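# Place one grinder body in the open carton

## Task

Put a single grinder body inside the carton that stands open, then release it so the gripper no longer holds it.

## Robot and tools

Robot: two arms, left_arm and right_arm, each with a two-finger parallel gripper. Despite the names, left_arm sits on the +y side of the scene and right_arm on the -y side. Their bases are at (+0.010, +0.235, 0) and (+0.023, -0.299, 0) m in the scene frame, turned slightly about z.

Scene frame: origin on the table surface midway between the arms, +x reaching out over the table, +z up. All positions are in metres and all orientations are quaternions written w first (qw, qx, qy, qz). In the gripper's own frame the fingers point along +z and close along y. The reported end_effector_position is the point between the finger pads, roughly 1 cm behind the fingertips. Reported hand positions can be a little wrong, especially far out, and motions tend to stop a centimetre or more short, usually low.

Row layout, shared by both motion tools: one flat list of 16 numbers covering both arms. First left_arm: x, y, z, qw, qx, qy, qz, opening. Then right_arm in the same order. Position and quaternion are an absolute target pose in the scene frame, not an offset. Opening runs from -1 (closed) to +1 (fully open, 0.094 m). All 16 numbers are required even when only one arm should move. To keep an arm still, repeat its whole pose from the last result before it began holding still, plus the opening it should keep. To hold an orientation steady, send the same quaternion every time rather than copying the reported one, which drifts.

execute_actions(actions): a list of up to 15 actions. Each action is a table of up to 15 rows, and each row lasts one control step of 1/30 s. A table with fewer than 15 rows repeats its final row until the 15 steps are used. Each action lasts 0.5 s. An action is rejected for both arms if any target lies more than 0.6 m from that gripper's current position along any of the gripper's axes. If the first action fails this check, or any action is malformed, nothing in the call runs. An empty list only returns the current state and images.

move(target, speed, blocking): target is a single 16-number row of absolute poses. Each gripper follows a straight line toward its pose, and both finish together. The move lasts between 0.5 and 10 s and is cut off at 10 s. speed is the top path speed in m/s, from 0.002 to 0.5 with a default of 0.25; turning is capped at twice that value in rad/s. The opening is sent when the move starts. Paths ignore obstacles and the other arm, and grippers may lag, wander or overshoot the speed, most of all near full reach. With blocking=false the call returns after 0.5 s. Until a result shows the move has ended, further moves and execute_actions are refused, so use wait(0) or stop. The result adds a move: line whose ending is done, off_target, moving, held or fault, plus distances to target. limits=paced means the pose was clipped. limits=held means a check blocked some steps, and the arm may then lunge faster than speed.

wait(seconds): 0 to 10. Lets time pass with the last commands held. It returns early if a running move finishes.

stop(): brakes the current move. The arm needs distance to stop, and the fingers keep moving.

zoom_image(camera, region): camera is cam_low (504x504), cam_left_wrist or cam_right_wrist (616x616 each). region is [x0, y0, x1, y1] in pixels with (0,0) at the top left, at most 504x504. It gives an enlarged view of the latest image.

read_manual(section): returns only the licence texts.

finished_scene(scene): ends the scene with the given number (1 or 2) and cannot be undone. The result reports success and gives the next task. The object must already be resting in the carton and released.

Controller: on every step the commanded pose is clipped to within 70 mm and 16 degrees of the measured pose, and inverse kinematics favours position over orientation. A distant target can take several actions to reach. Hand target lines show where each arm is currently being driven. A pose unreachable line means a clearance check changed or blocked that arm's command. Joint limits (rad): waist ±2.880, shoulder 0 to 3.142, elbow 0 to 3.019, wrist pitch -1.693 to 1.571, wrist yaw ±1.571, wrist roll ±2.094.

Gripping: grip_measured reports the finger opening on the same -1..1 scale, with an error of up to about 1 mm per gripper. To hold a part, command about 0.03 below grip_measured; less than that gives a lighter grip. Each pad pushes with roughly 50-62 N. The last joint value gives the opening in metres.

Cautions: random tugs may act on a held part or push loose items. Nothing may leave the table or fall off it. Keep the arms from colliding or pressing on each other. Avoid fast impacts, hard pushes, slips and drops. Carrying a load heats the motors: MOTOR HOT appears at 85 °C, and at 100 °C an OVER-TEMPERATURE FAULT makes that arm go limp and fall. FAULT lines mark stops. The simulation keeps running while you compose replies. Faster, smoother and lower-effort solutions are better.

Each tool is called after ">>>" in YAML: its name, and indented under it one key for each argument.

## Session

>>> execute_actions:
  actions: []

Scene clock: 0.00 s.
left_arm: end_effector_position=(+0.1236, -0.1232, +0.3706) grip_measured=+1.000 end_effector_quat_wxyz=(+0.464, +0.694, +0.548, +0.046) | right_arm: end_effector_position=(+0.3835, -0.6904, +0.3073) grip_measured=+1.000 end_effector_quat_wxyz=(+0.637, +0.143, +0.714, -0.255)
Joint positions: left_arm=[-1.435  0.852  1.001 -0.881 -0.565  0.554  0.094] | right_arm=[-0.764  1.239  0.723  0.452 -0.361 -0.205  0.094]
Joint velocities: left_arm=[-0.024 -0.015 -0.002 -0.012 -0.037  0.007  0.   ] | right_arm=[ 0.005  0.005  0.002  0.017 -0.022  0.007  0.   ]
Motor temperatures (°C, as the motors report them): left_arm=[17 18 18 16 18 18] | right_arm=[17 20 17 19 20 19]
Hand target (left_arm): +0.124, -0.126, +0.385; +0.474, +0.688, +0.548, +0.039
Hand target (right_arm): +0.386, -0.694, +0.323; +0.645, +0.137, +0.704, -0.262

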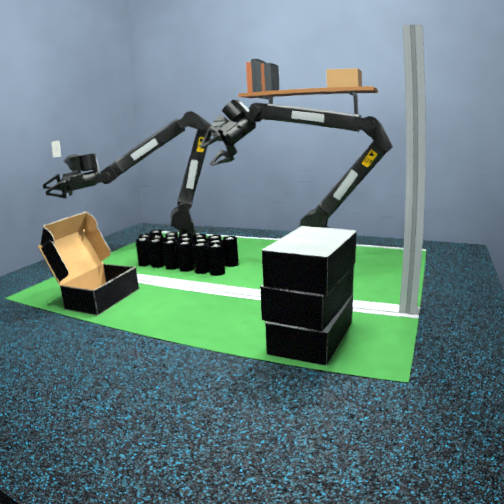

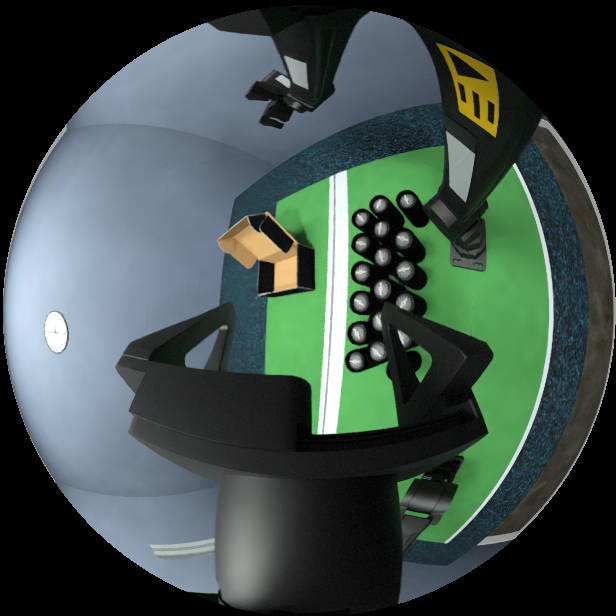

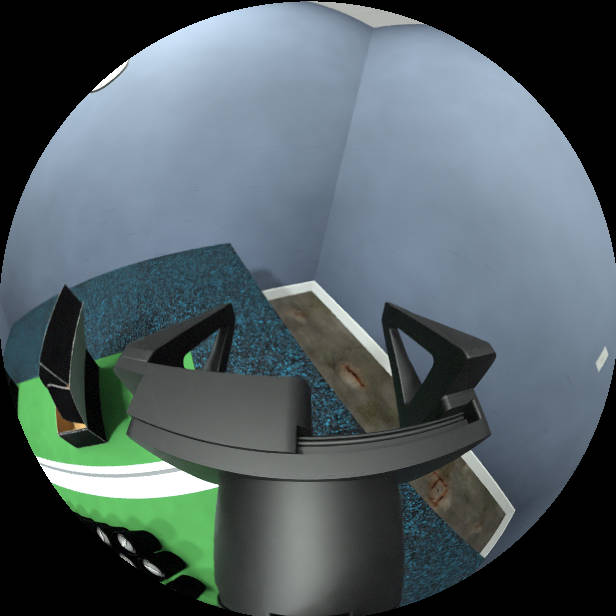

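Shifted about +0.04 in y.

>>> move:
  target: [0.23,0.05,0.17,0.455,0.499,0.65,-0.349,0.4,0.3835,-0.6904,0.3073,0.637,0.143,0.714,-0.255,1]

>>> move:
  target: [0.228,0.045,0.07,0.455,0.499,0.65,-0.349,0.4,0.3835,-0.6904,0.3073,0.637,0.143,0.714,-0.255,1]

Scene clock: 3.67 s.
left_arm: end_effector_position=(+0.2222, +0.0489, +0.1725) grip_measured=+0.403 end_effector_quat_wxyz=(+0.453, +0.484, +0.654, -0.365) | right_arm: end_effector_position=(+0.3835, -0.6904, +0.3073) grip_measured=+1.000 end_effector_quat_wxyz=(+0.637, +0.143, +0.714, -0.255)
Joint positions: left_arm=[-0.087  0.647  0.279 -0.332  1.046  0.588  0.066] | right_arm=[-0.764  1.239  0.723  0.452 -0.361 -0.205  0.094]
Joint velocities: left_arm=[-0.015 -0.005  0.007  0.007  0.037 -0.037 -0.   ] | right_arm=[ 0.015 -0.015  0.012 -0.002 -0.095 -0.066  0.   ]
Motor temperatures (°C, as the motors report them): left_arm=[17 18 19 16 18 18] | right_arm=[17 20 18 19 20 19]
Hand target (left_arm): +0.223, +0.049, +0.173; +0.461, +0.489, +0.646, -0.361
Hand target (right_arm): +0.384, -0.690, +0.307; +0.637, +0.143, +0.714, -0.255
Off the commanded pose (left_arm): 0.008 m, 3 deg.
Off the commanded pose (right_arm): 0.000 m, 0 deg.
move: off_target (left_arm)

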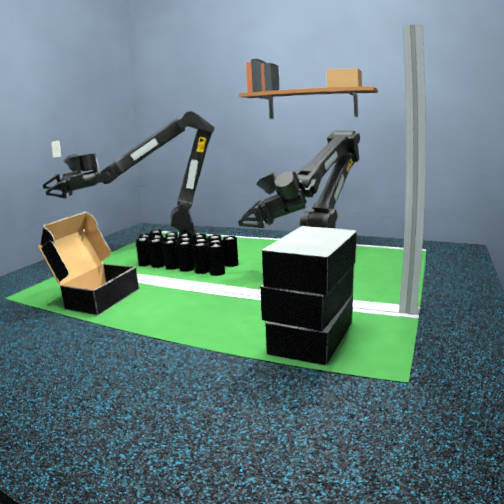

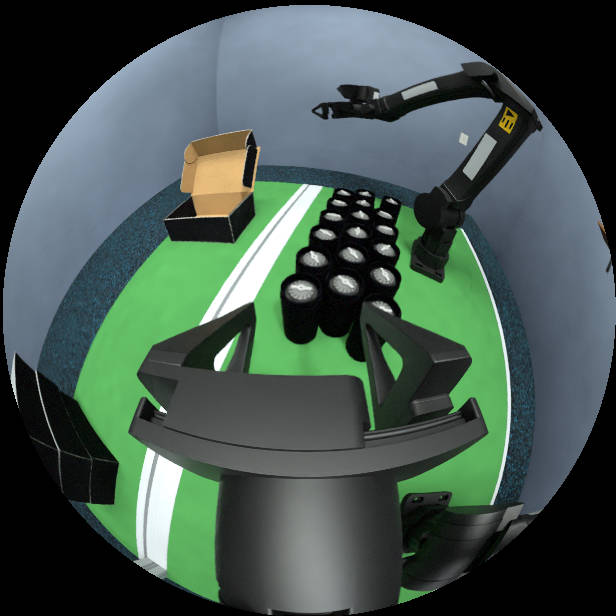

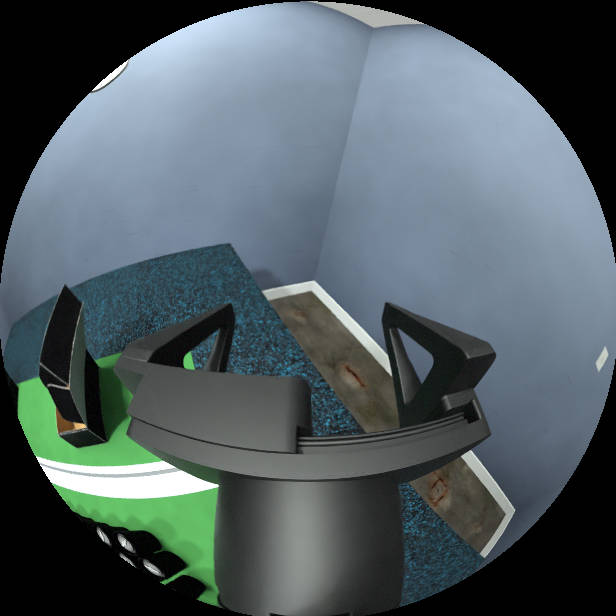

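Scene clock: 4.73 s.
left_arm: end_effector_position=(+0.2303, +0.0477, +0.0731) grip_measured=+0.403 end_effector_quat_wxyz=(+0.455, +0.497, +0.653, -0.345) | right_arm: end_effector_position=(+0.3835, -0.6904, +0.3073) grip_measured=+1.000 end_effector_quat_wxyz=(+0.637, +0.143, +0.714, -0.255)
Joint positions: left_arm=[-0.1    1.106  0.122  0.274  1.009  0.632  0.066] | right_arm=[-0.764  1.239  0.723  0.452 -0.361 -0.205  0.094]
Joint velocities: left_arm=[-0.005 -0.015 -0.012 -0.002  0.022  0.066  0.001] | right_arm=[ 0.005  0.005 -0.027 -0.002 -0.037  0.037  0.   ]
Motor temperatures (°C, as the motors report them): left_arm=[17 18 19 16 18 18] | right_arm=[17 20 18 19 20 19]
Hand target (left_arm): +0.226, +0.046, +0.072; +0.454, +0.499, +0.650, -0.349
Hand target (right_arm): +0.384, -0.690, +0.307; +0.637, +0.143, +0.714, -0.255
Off the commanded pose (left_arm): 0.005 m, 1 deg.
Off the commanded pose (right_arm): 0.000 m, 0 deg.
move: done

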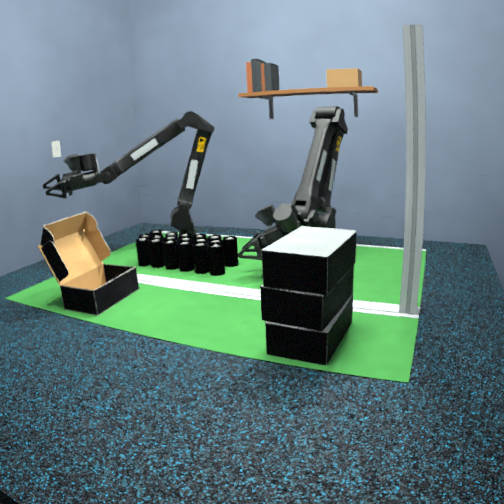

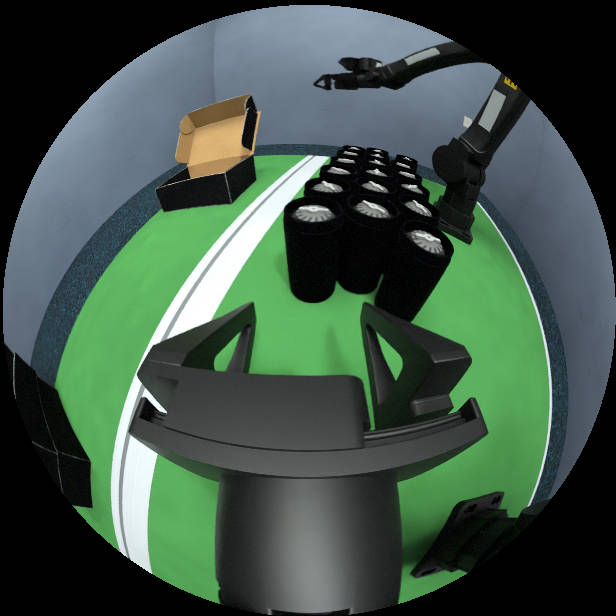

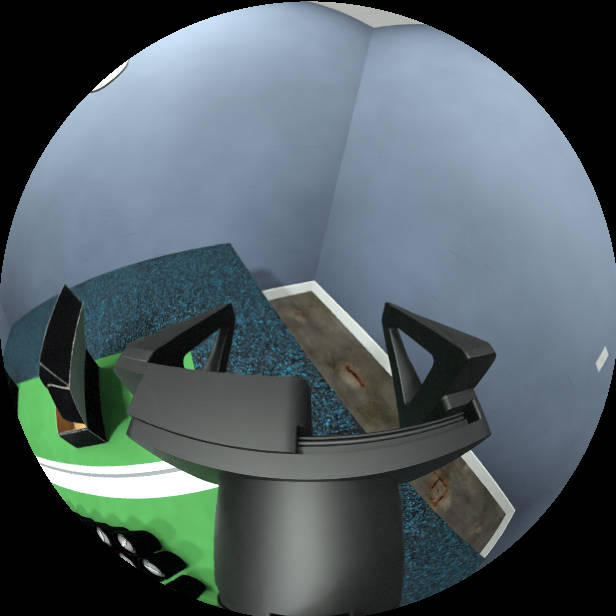

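>>> move:
  target: [0.263,-0.054,0.064,0.455,0.499,0.65,-0.349,0.35,0.3835,-0.6904,0.3073,0.637,0.143,0.714,-0.255,1]
  speed: 0.06

>>> move:
  target: [0.263,-0.054,0.064,0.455,0.499,0.65,-0.349,0,0.3835,-0.6904,0.3073,0.637,0.143,0.714,-0.255,1]
  speed: 0.06

Scene clock: 8.63 s.
left_arm: end_effector_position=(+0.2578, -0.0402, +0.0559) grip_measured=+0.353 end_effector_quat_wxyz=(+0.442, +0.500, +0.662, -0.341) | right_arm: end_effector_position=(+0.3835, -0.6904, +0.3073) grip_measured=+1.000 end_effector_quat_wxyz=(+0.637, +0.143, +0.714, -0.255)
Joint positions: left_arm=[-0.456  1.442  0.23   0.696  0.704  0.342  0.064] | right_arm=[-0.764  1.239  0.723  0.452 -0.361 -0.205  0.094]
Joint velocities: left_arm=[-0.005 -0.005  0.002 -0.022 -0.081 -0.11  -0.001] | right_arm=[ 0.005 -0.005 -0.007 -0.002 -0.051 -0.007  0.   ]
Motor temperatures (°C, as the motors report them): left_arm=[17 18 20 16 18 18] | right_arm=[17 20 18 19 20 19]
Hand target (left_arm): +0.265, -0.050, +0.064; +0.452, +0.503, +0.651, -0.345
Hand target (right_arm): +0.384, -0.690, +0.307; +0.637, +0.143, +0.714, -0.255
Off the commanded pose (left_arm): 0.017 m, 2 deg.
Off the commanded pose (right_arm): 0.000 m, 0 deg.
move: off_target (left_arm)

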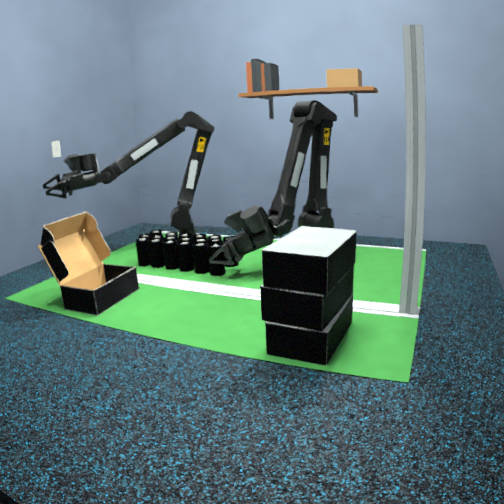

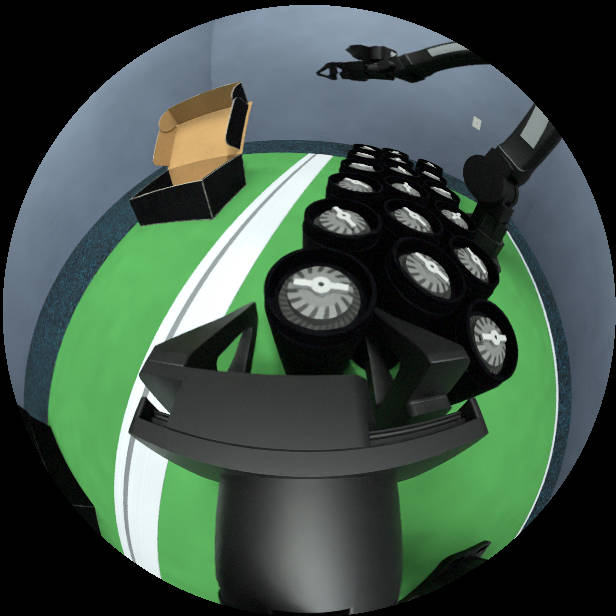

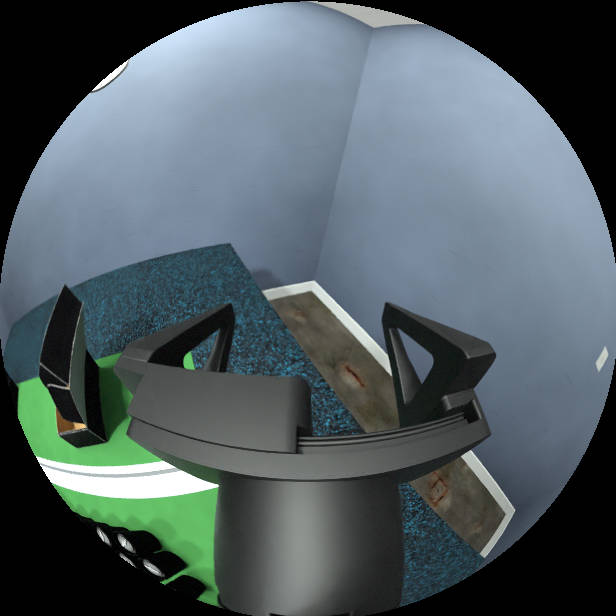

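Scene clock: 9.33 s.
left_arm: end_effector_position=(+0.2577, -0.0433, +0.0560) grip_measured=+0.041 end_effector_quat_wxyz=(+0.445, +0.498, +0.661, -0.343) | right_arm: end_effector_position=(+0.3835, -0.6904, +0.3073) grip_measured=+1.000 end_effector_quat_wxyz=(+0.637, +0.143, +0.714, -0.255)
Joint positions: left_arm=[-0.467  1.454  0.23   0.723  0.695  0.326  0.049] | right_arm=[-0.764  1.239  0.723  0.452 -0.361 -0.205  0.094]
Joint velocities: left_arm=[-0.005 -0.005 -0.007 -0.002 -0.081 -0.022 -0.   ] | right_arm=[-0.015  0.005  0.007 -0.007 -0.037 -0.095  0.   ]
Motor temperatures (°C, as the motors report them): left_arm=[17 18 20 16 18 18] | right_arm=[17 20 18 19 20 19]
Hand target (left_arm): +0.263, -0.053, +0.064; +0.455, +0.499, +0.650, -0.348
Hand target (right_arm): +0.384, -0.690, +0.307; +0.637, +0.143, +0.714, -0.255
Off the commanded pose (left_arm): 0.014 m, 2 deg.
Off the commanded pose (right_arm): 0.000 m, 0 deg.
move: off_target (left_arm)

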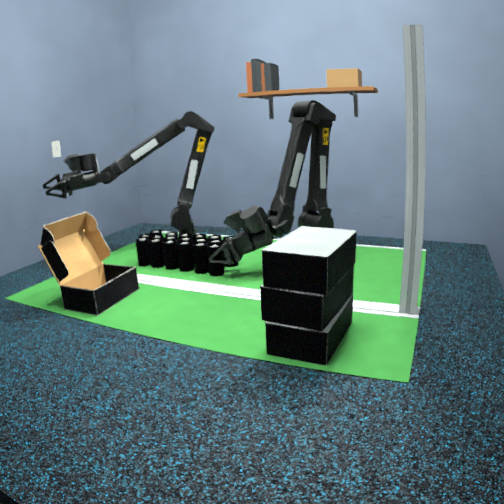

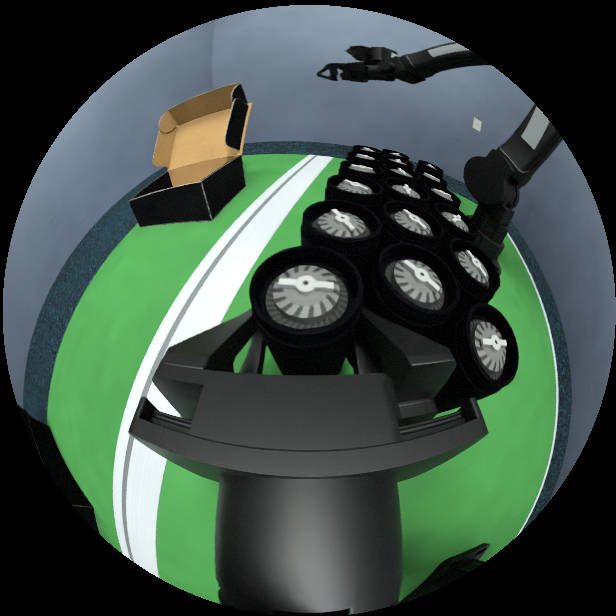

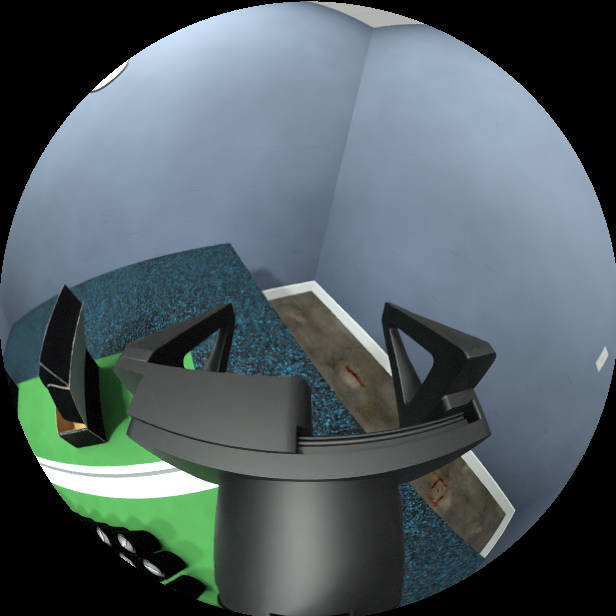

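>>> move:
  target: [0.29,-0.045,0.2,0.455,0.499,0.65,-0.349,-0.03,0.3835,-0.6904,0.3073,0.637,0.143,0.714,-0.255,1]
  speed: 0.2

>>> move:
  target: [0.555,-0.27,0.16,-0.1,0.015,0.984,-0.145,-0.03,0.3835,-0.6904,0.3073,0.637,0.143,0.714,-0.255,1]
  speed: 0.35

Scene clock: 12.17 s.
left_arm: end_effector_position=(+0.2728, -0.0388, +0.1670) grip_measured=+0.041 end_effector_quat_wxyz=(+0.429, +0.495, +0.667, -0.355) | right_arm: end_effector_position=(+0.3835, -0.6904, +0.3073) grip_measured=+1.000 end_effector_quat_wxyz=(+0.637, +0.143, +0.714, -0.255)
Joint positions: left_arm=[-0.411  1.005  0.406  0.045  0.763  0.35   0.049] | right_arm=[-0.764  1.239  0.723  0.452 -0.361 -0.205  0.094]
Joint velocities: left_arm=[-0.024 -0.015 -0.007 -0.007  0.022 -0.066 -0.   ] | right_arm=[-0.015  0.005 -0.012  0.007 -0.007  0.081  0.   ]
Motor temperatures (°C, as the motors report them): left_arm=[17 18 20 16 18 18] | right_arm=[17 20 19 19 20 19]
Hand target (left_arm): +0.290, -0.044, +0.198; +0.455, +0.498, +0.650, -0.349
Hand target (right_arm): +0.384, -0.690, +0.307; +0.637, +0.143, +0.714, -0.255
Off the commanded pose (left_arm): 0.038 m, 4 deg.
Off the commanded pose (right_arm): 0.000 m, 0 deg.
move: off_target (left_arm)

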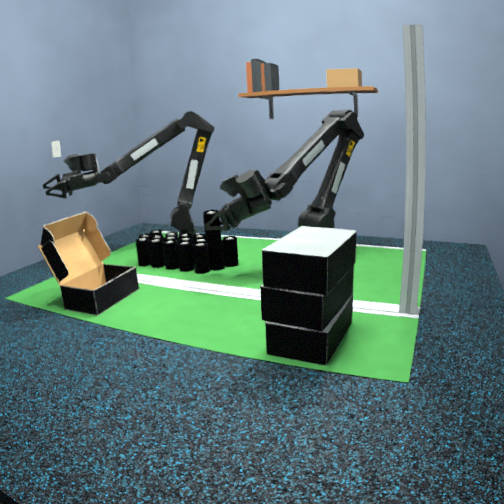

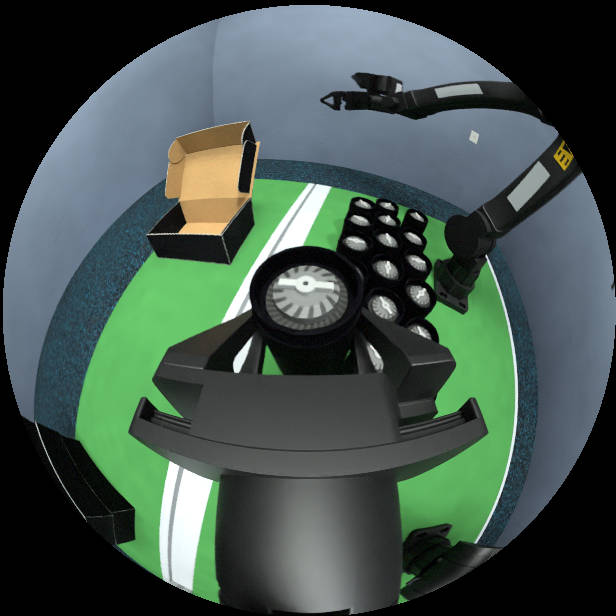

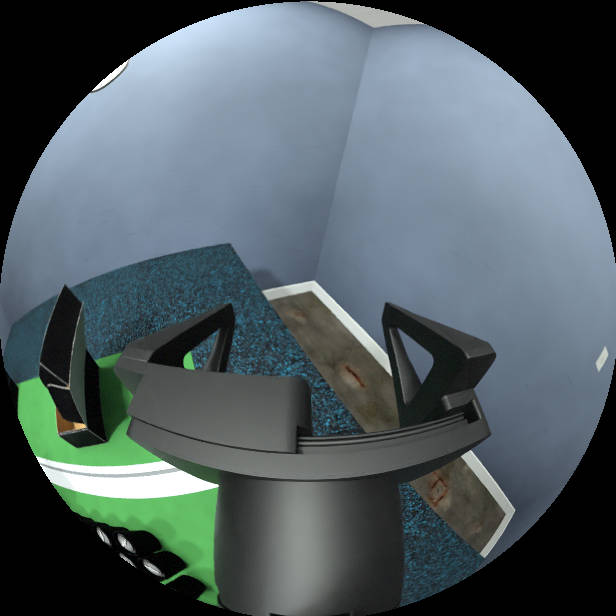

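Scene clock: 15.33 s.
left_arm: end_effector_position=(+0.5549, -0.2547, +0.1324) grip_measured=+0.039 end_effector_quat_wxyz=(-0.114, +0.003, +0.983, -0.141) | right_arm: end_effector_position=(+0.3835, -0.6904, +0.3073) grip_measured=+1.000 end_effector_quat_wxyz=(+0.637, +0.143, +0.714, -0.255)
Joint positions: left_arm=[-0.573  2.432  2.541 -1.693  0.365 -0.638  0.049] | right_arm=[-0.764  1.239  0.723  0.452 -0.361 -0.205  0.094]
Joint velocities: left_arm=[-0.005 -0.005 -0.012 -0.007 -0.022 -0.007 -0.   ] | right_arm=[-0.015  0.005 -0.012 -0.002 -0.081 -0.066  0.   ]
Motor temperatures (°C, as the motors report them): left_arm=[17 18 22 16 18 18] | right_arm=[17 20 19 19 20 19]
Hand target (left_arm): +0.559, -0.264, +0.165; -0.092, +0.008, +0.983, -0.161
Hand target (right_arm): +0.384, -0.690, +0.307; +0.637, +0.143, +0.714, -0.255
Off the commanded pose (left_arm): 0.032 m, 2 deg.
Off the commanded pose (right_arm): 0.000 m, 0 deg.
joint sent to its limit (left arm) — the command would take joint 4 (wrist pitch) past its lower limit, so that joint was sent only as far as its limit.
move: off_target (left_arm)

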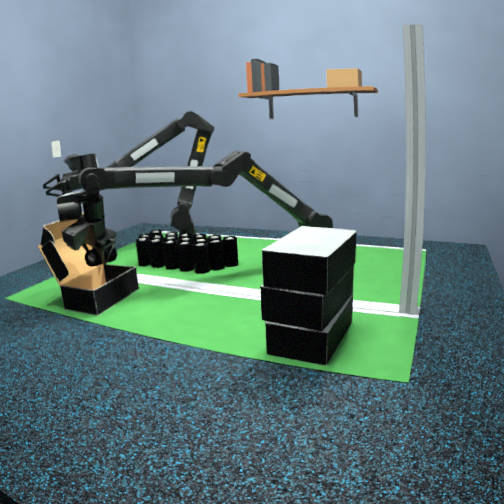

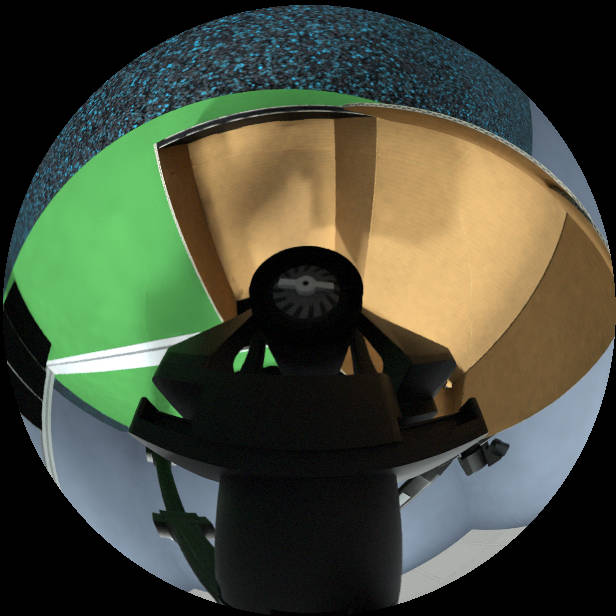

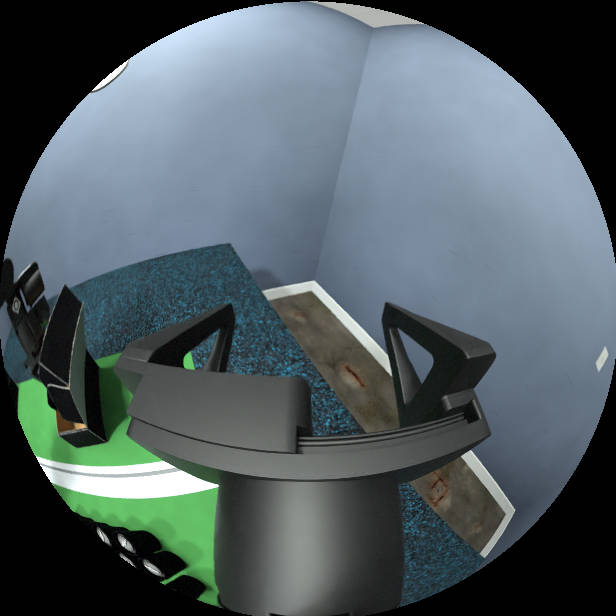

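>>> move:
  target: [0.55,-0.263,0.04,-0.125,0.015,0.985,-0.12,-0.03,0.3835,-0.6904,0.3073,0.637,0.143,0.714,-0.255,1]
  speed: 0.06

>>> move:
  target: [0.55,-0.263,0.04,-0.125,0.015,0.985,-0.12,0.25,0.3835,-0.6904,0.3073,0.637,0.143,0.714,-0.255,1]
  speed: 0.06

>>> move:
  target: [0.55,-0.235,0.15,-0.1,0.015,0.985,-0.12,0.25,0.3835,-0.6904,0.3073,0.637,0.143,0.714,-0.255,1]
  speed: 0.15

Scene clock: 19.27 s.
left_arm: end_effector_position=(+0.5518, -0.2554, +0.0427) grip_measured=+0.039 end_effector_quat_wxyz=(-0.129, +0.006, +0.985, -0.117) | right_arm: end_effector_position=(+0.3835, -0.6904, +0.3073) grip_measured=+1.000 end_effector_quat_wxyz=(+0.637, +0.143, +0.714, -0.255)
Joint positions: left_arm=[-0.581  2.487  2.41  -1.562  0.344 -0.632  0.049] | right_arm=[-0.764  1.239  0.723  0.452 -0.361 -0.205  0.094]
Joint velocities: left_arm=[ 0.005 -0.005 -0.002  0.002 -0.037 -0.022 -0.   ] | right_arm=[-0.024  0.005  0.002 -0.022  0.022  0.007  0.   ]
Motor temperatures (°C, as the motors report them): left_arm=[17 19 22 16 18 18] | right_arm=[17 21 19 19 20 19]
Hand target (left_arm): +0.550, -0.263, +0.040; -0.125, +0.015, +0.985, -0.120
Hand target (right_arm): +0.384, -0.690, +0.307; +0.637, +0.143, +0.714, -0.255
Off the commanded pose (left_arm): 0.008 m, 1 deg.
Off the commanded pose (right_arm): 0.000 m, 0 deg.
move: done

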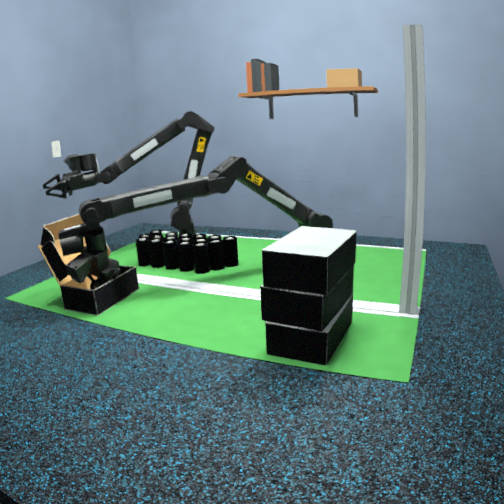

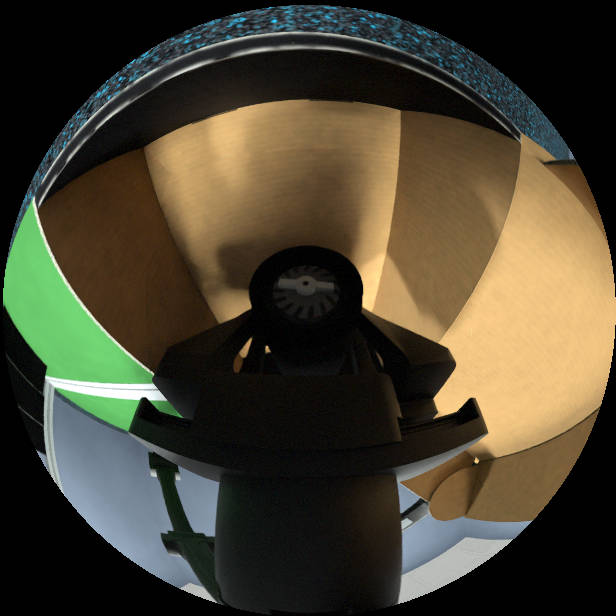

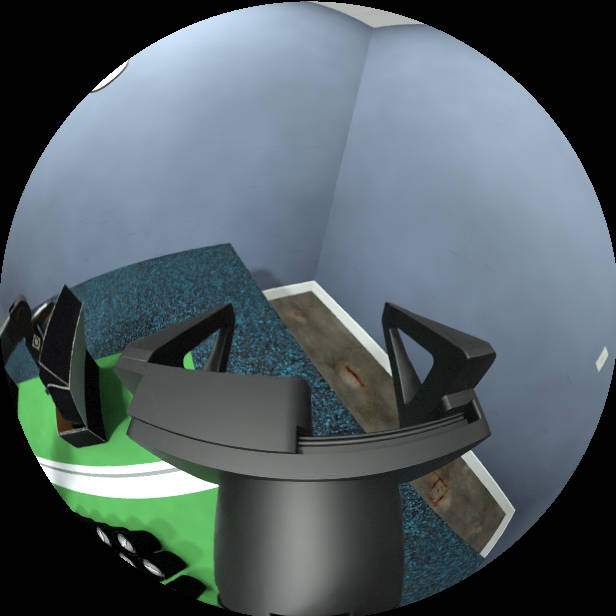

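Scene clock: 19.97 s.
left_arm: end_effector_position=(+0.5518, -0.2554, +0.0427) grip_measured=+0.247 end_effector_quat_wxyz=(-0.129, +0.006, +0.985, -0.117) | right_arm: end_effector_position=(+0.3835, -0.6904, +0.3073) grip_measured=+1.000 end_effector_quat_wxyz=(+0.637, +0.143, +0.714, -0.255)
Joint positions: left_arm=[-0.581  2.487  2.41  -1.562  0.344 -0.631  0.059] | right_arm=[-0.764  1.239  0.723  0.452 -0.361 -0.205  0.094]
Joint velocities: left_arm=[ 0.005 -0.005 -0.012  0.007 -0.066 -0.037 -0.001] | right_arm=[-0.015  0.015 -0.012  0.002 -0.051 -0.022  0.   ]
Motor temperatures (°C, as the motors report them): left_arm=[17 19 22 16 18 18] | right_arm=[17 21 19 19 20 19]
Hand target (left_arm): +0.550, -0.263, +0.040; -0.125, +0.015, +0.985, -0.120
Hand target (right_arm): +0.384, -0.690, +0.307; +0.637, +0.143, +0.714, -0.255
Off the commanded pose (left_arm): 0.008 m, 1 deg.
Off the commanded pose (right_arm): 0.000 m, 0 deg.
move: done

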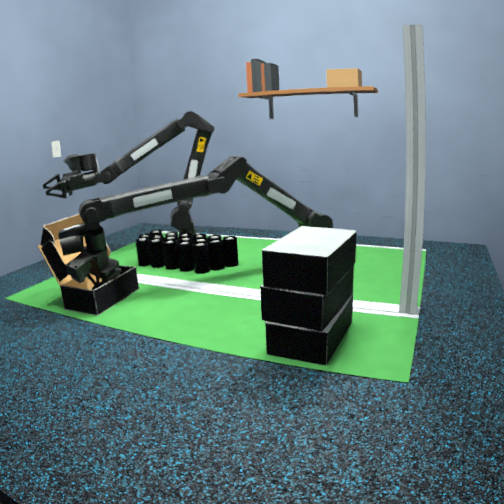

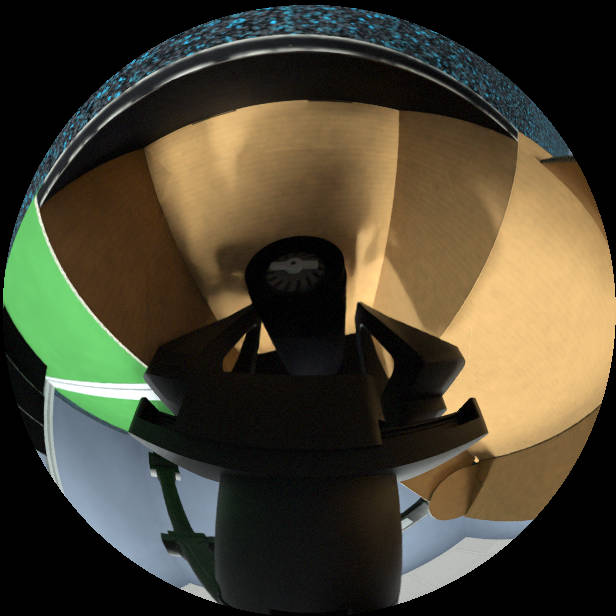

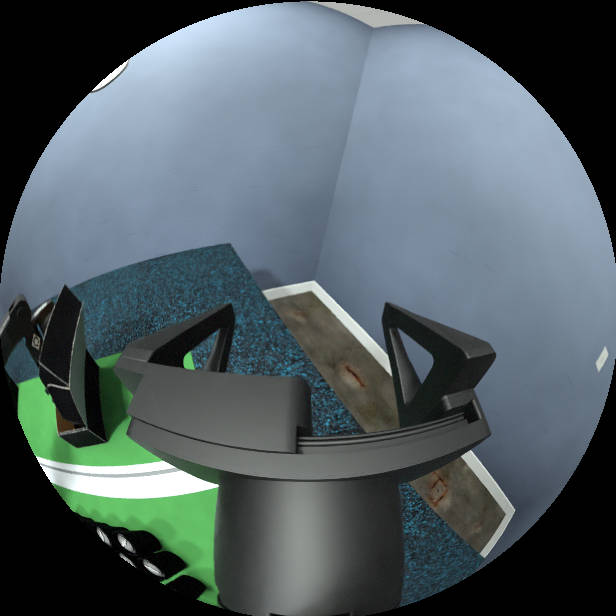

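Scene clock: 21.10 s.
left_arm: end_effector_position=(+0.5388, -0.2365, +0.1347) grip_measured=+0.247 end_effector_quat_wxyz=(-0.114, +0.014, +0.987, -0.111) | right_arm: end_effector_position=(+0.3835, -0.6904, +0.3073) grip_measured=+1.000 end_effector_quat_wxyz=(+0.637, +0.143, +0.714, -0.255)
Joint positions: left_arm=[-0.577  2.355  2.41  -1.678  0.315 -0.614  0.059] | right_arm=[-0.764  1.239  0.723  0.452 -0.361 -0.205  0.094]
Joint velocities: left_arm=[-0.005 -0.015 -0.002 -0.012  0.007  0.066 -0.   ] | right_arm=[ 0.005 -0.005  0.007 -0.007  0.037 -0.022  0.   ]
Motor temperatures (°C, as the motors report them): left_arm=[17 19 23 16 18 18] | right_arm=[17 21 19 19 20 19]
Hand target (left_arm): +0.549, -0.235, +0.149; -0.100, +0.016, +0.988, -0.120
Hand target (right_arm): +0.384, -0.690, +0.307; +0.637, +0.143, +0.714, -0.255
Off the commanded pose (left_arm): 0.019 m, 2 deg.
Off the commanded pose (right_arm): 0.000 m, 0 deg.
move: off_target (left_arm)

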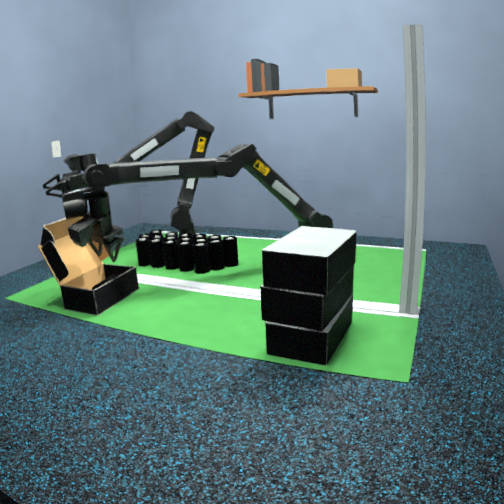

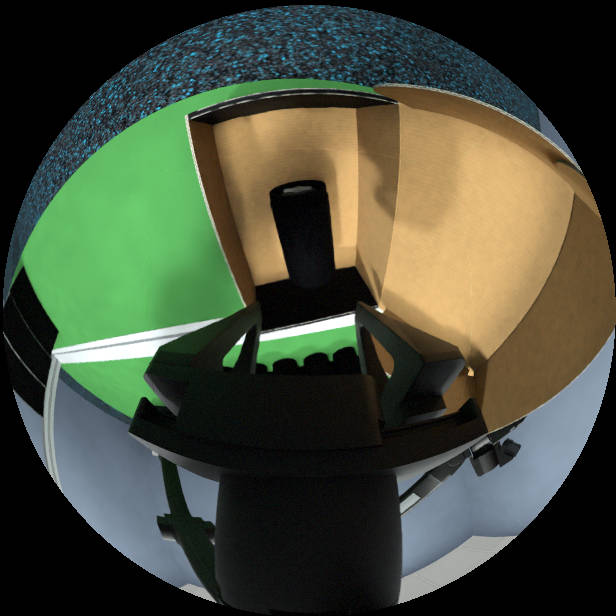

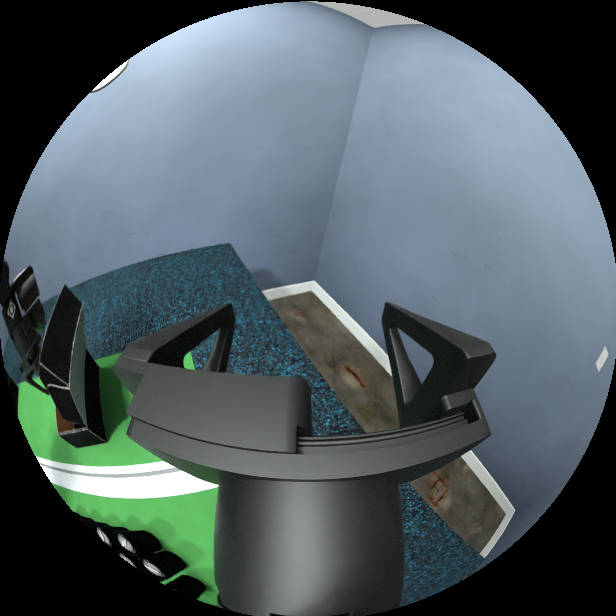

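>>> finished_scene:
  scene: 2

The scene is finished: the task was done.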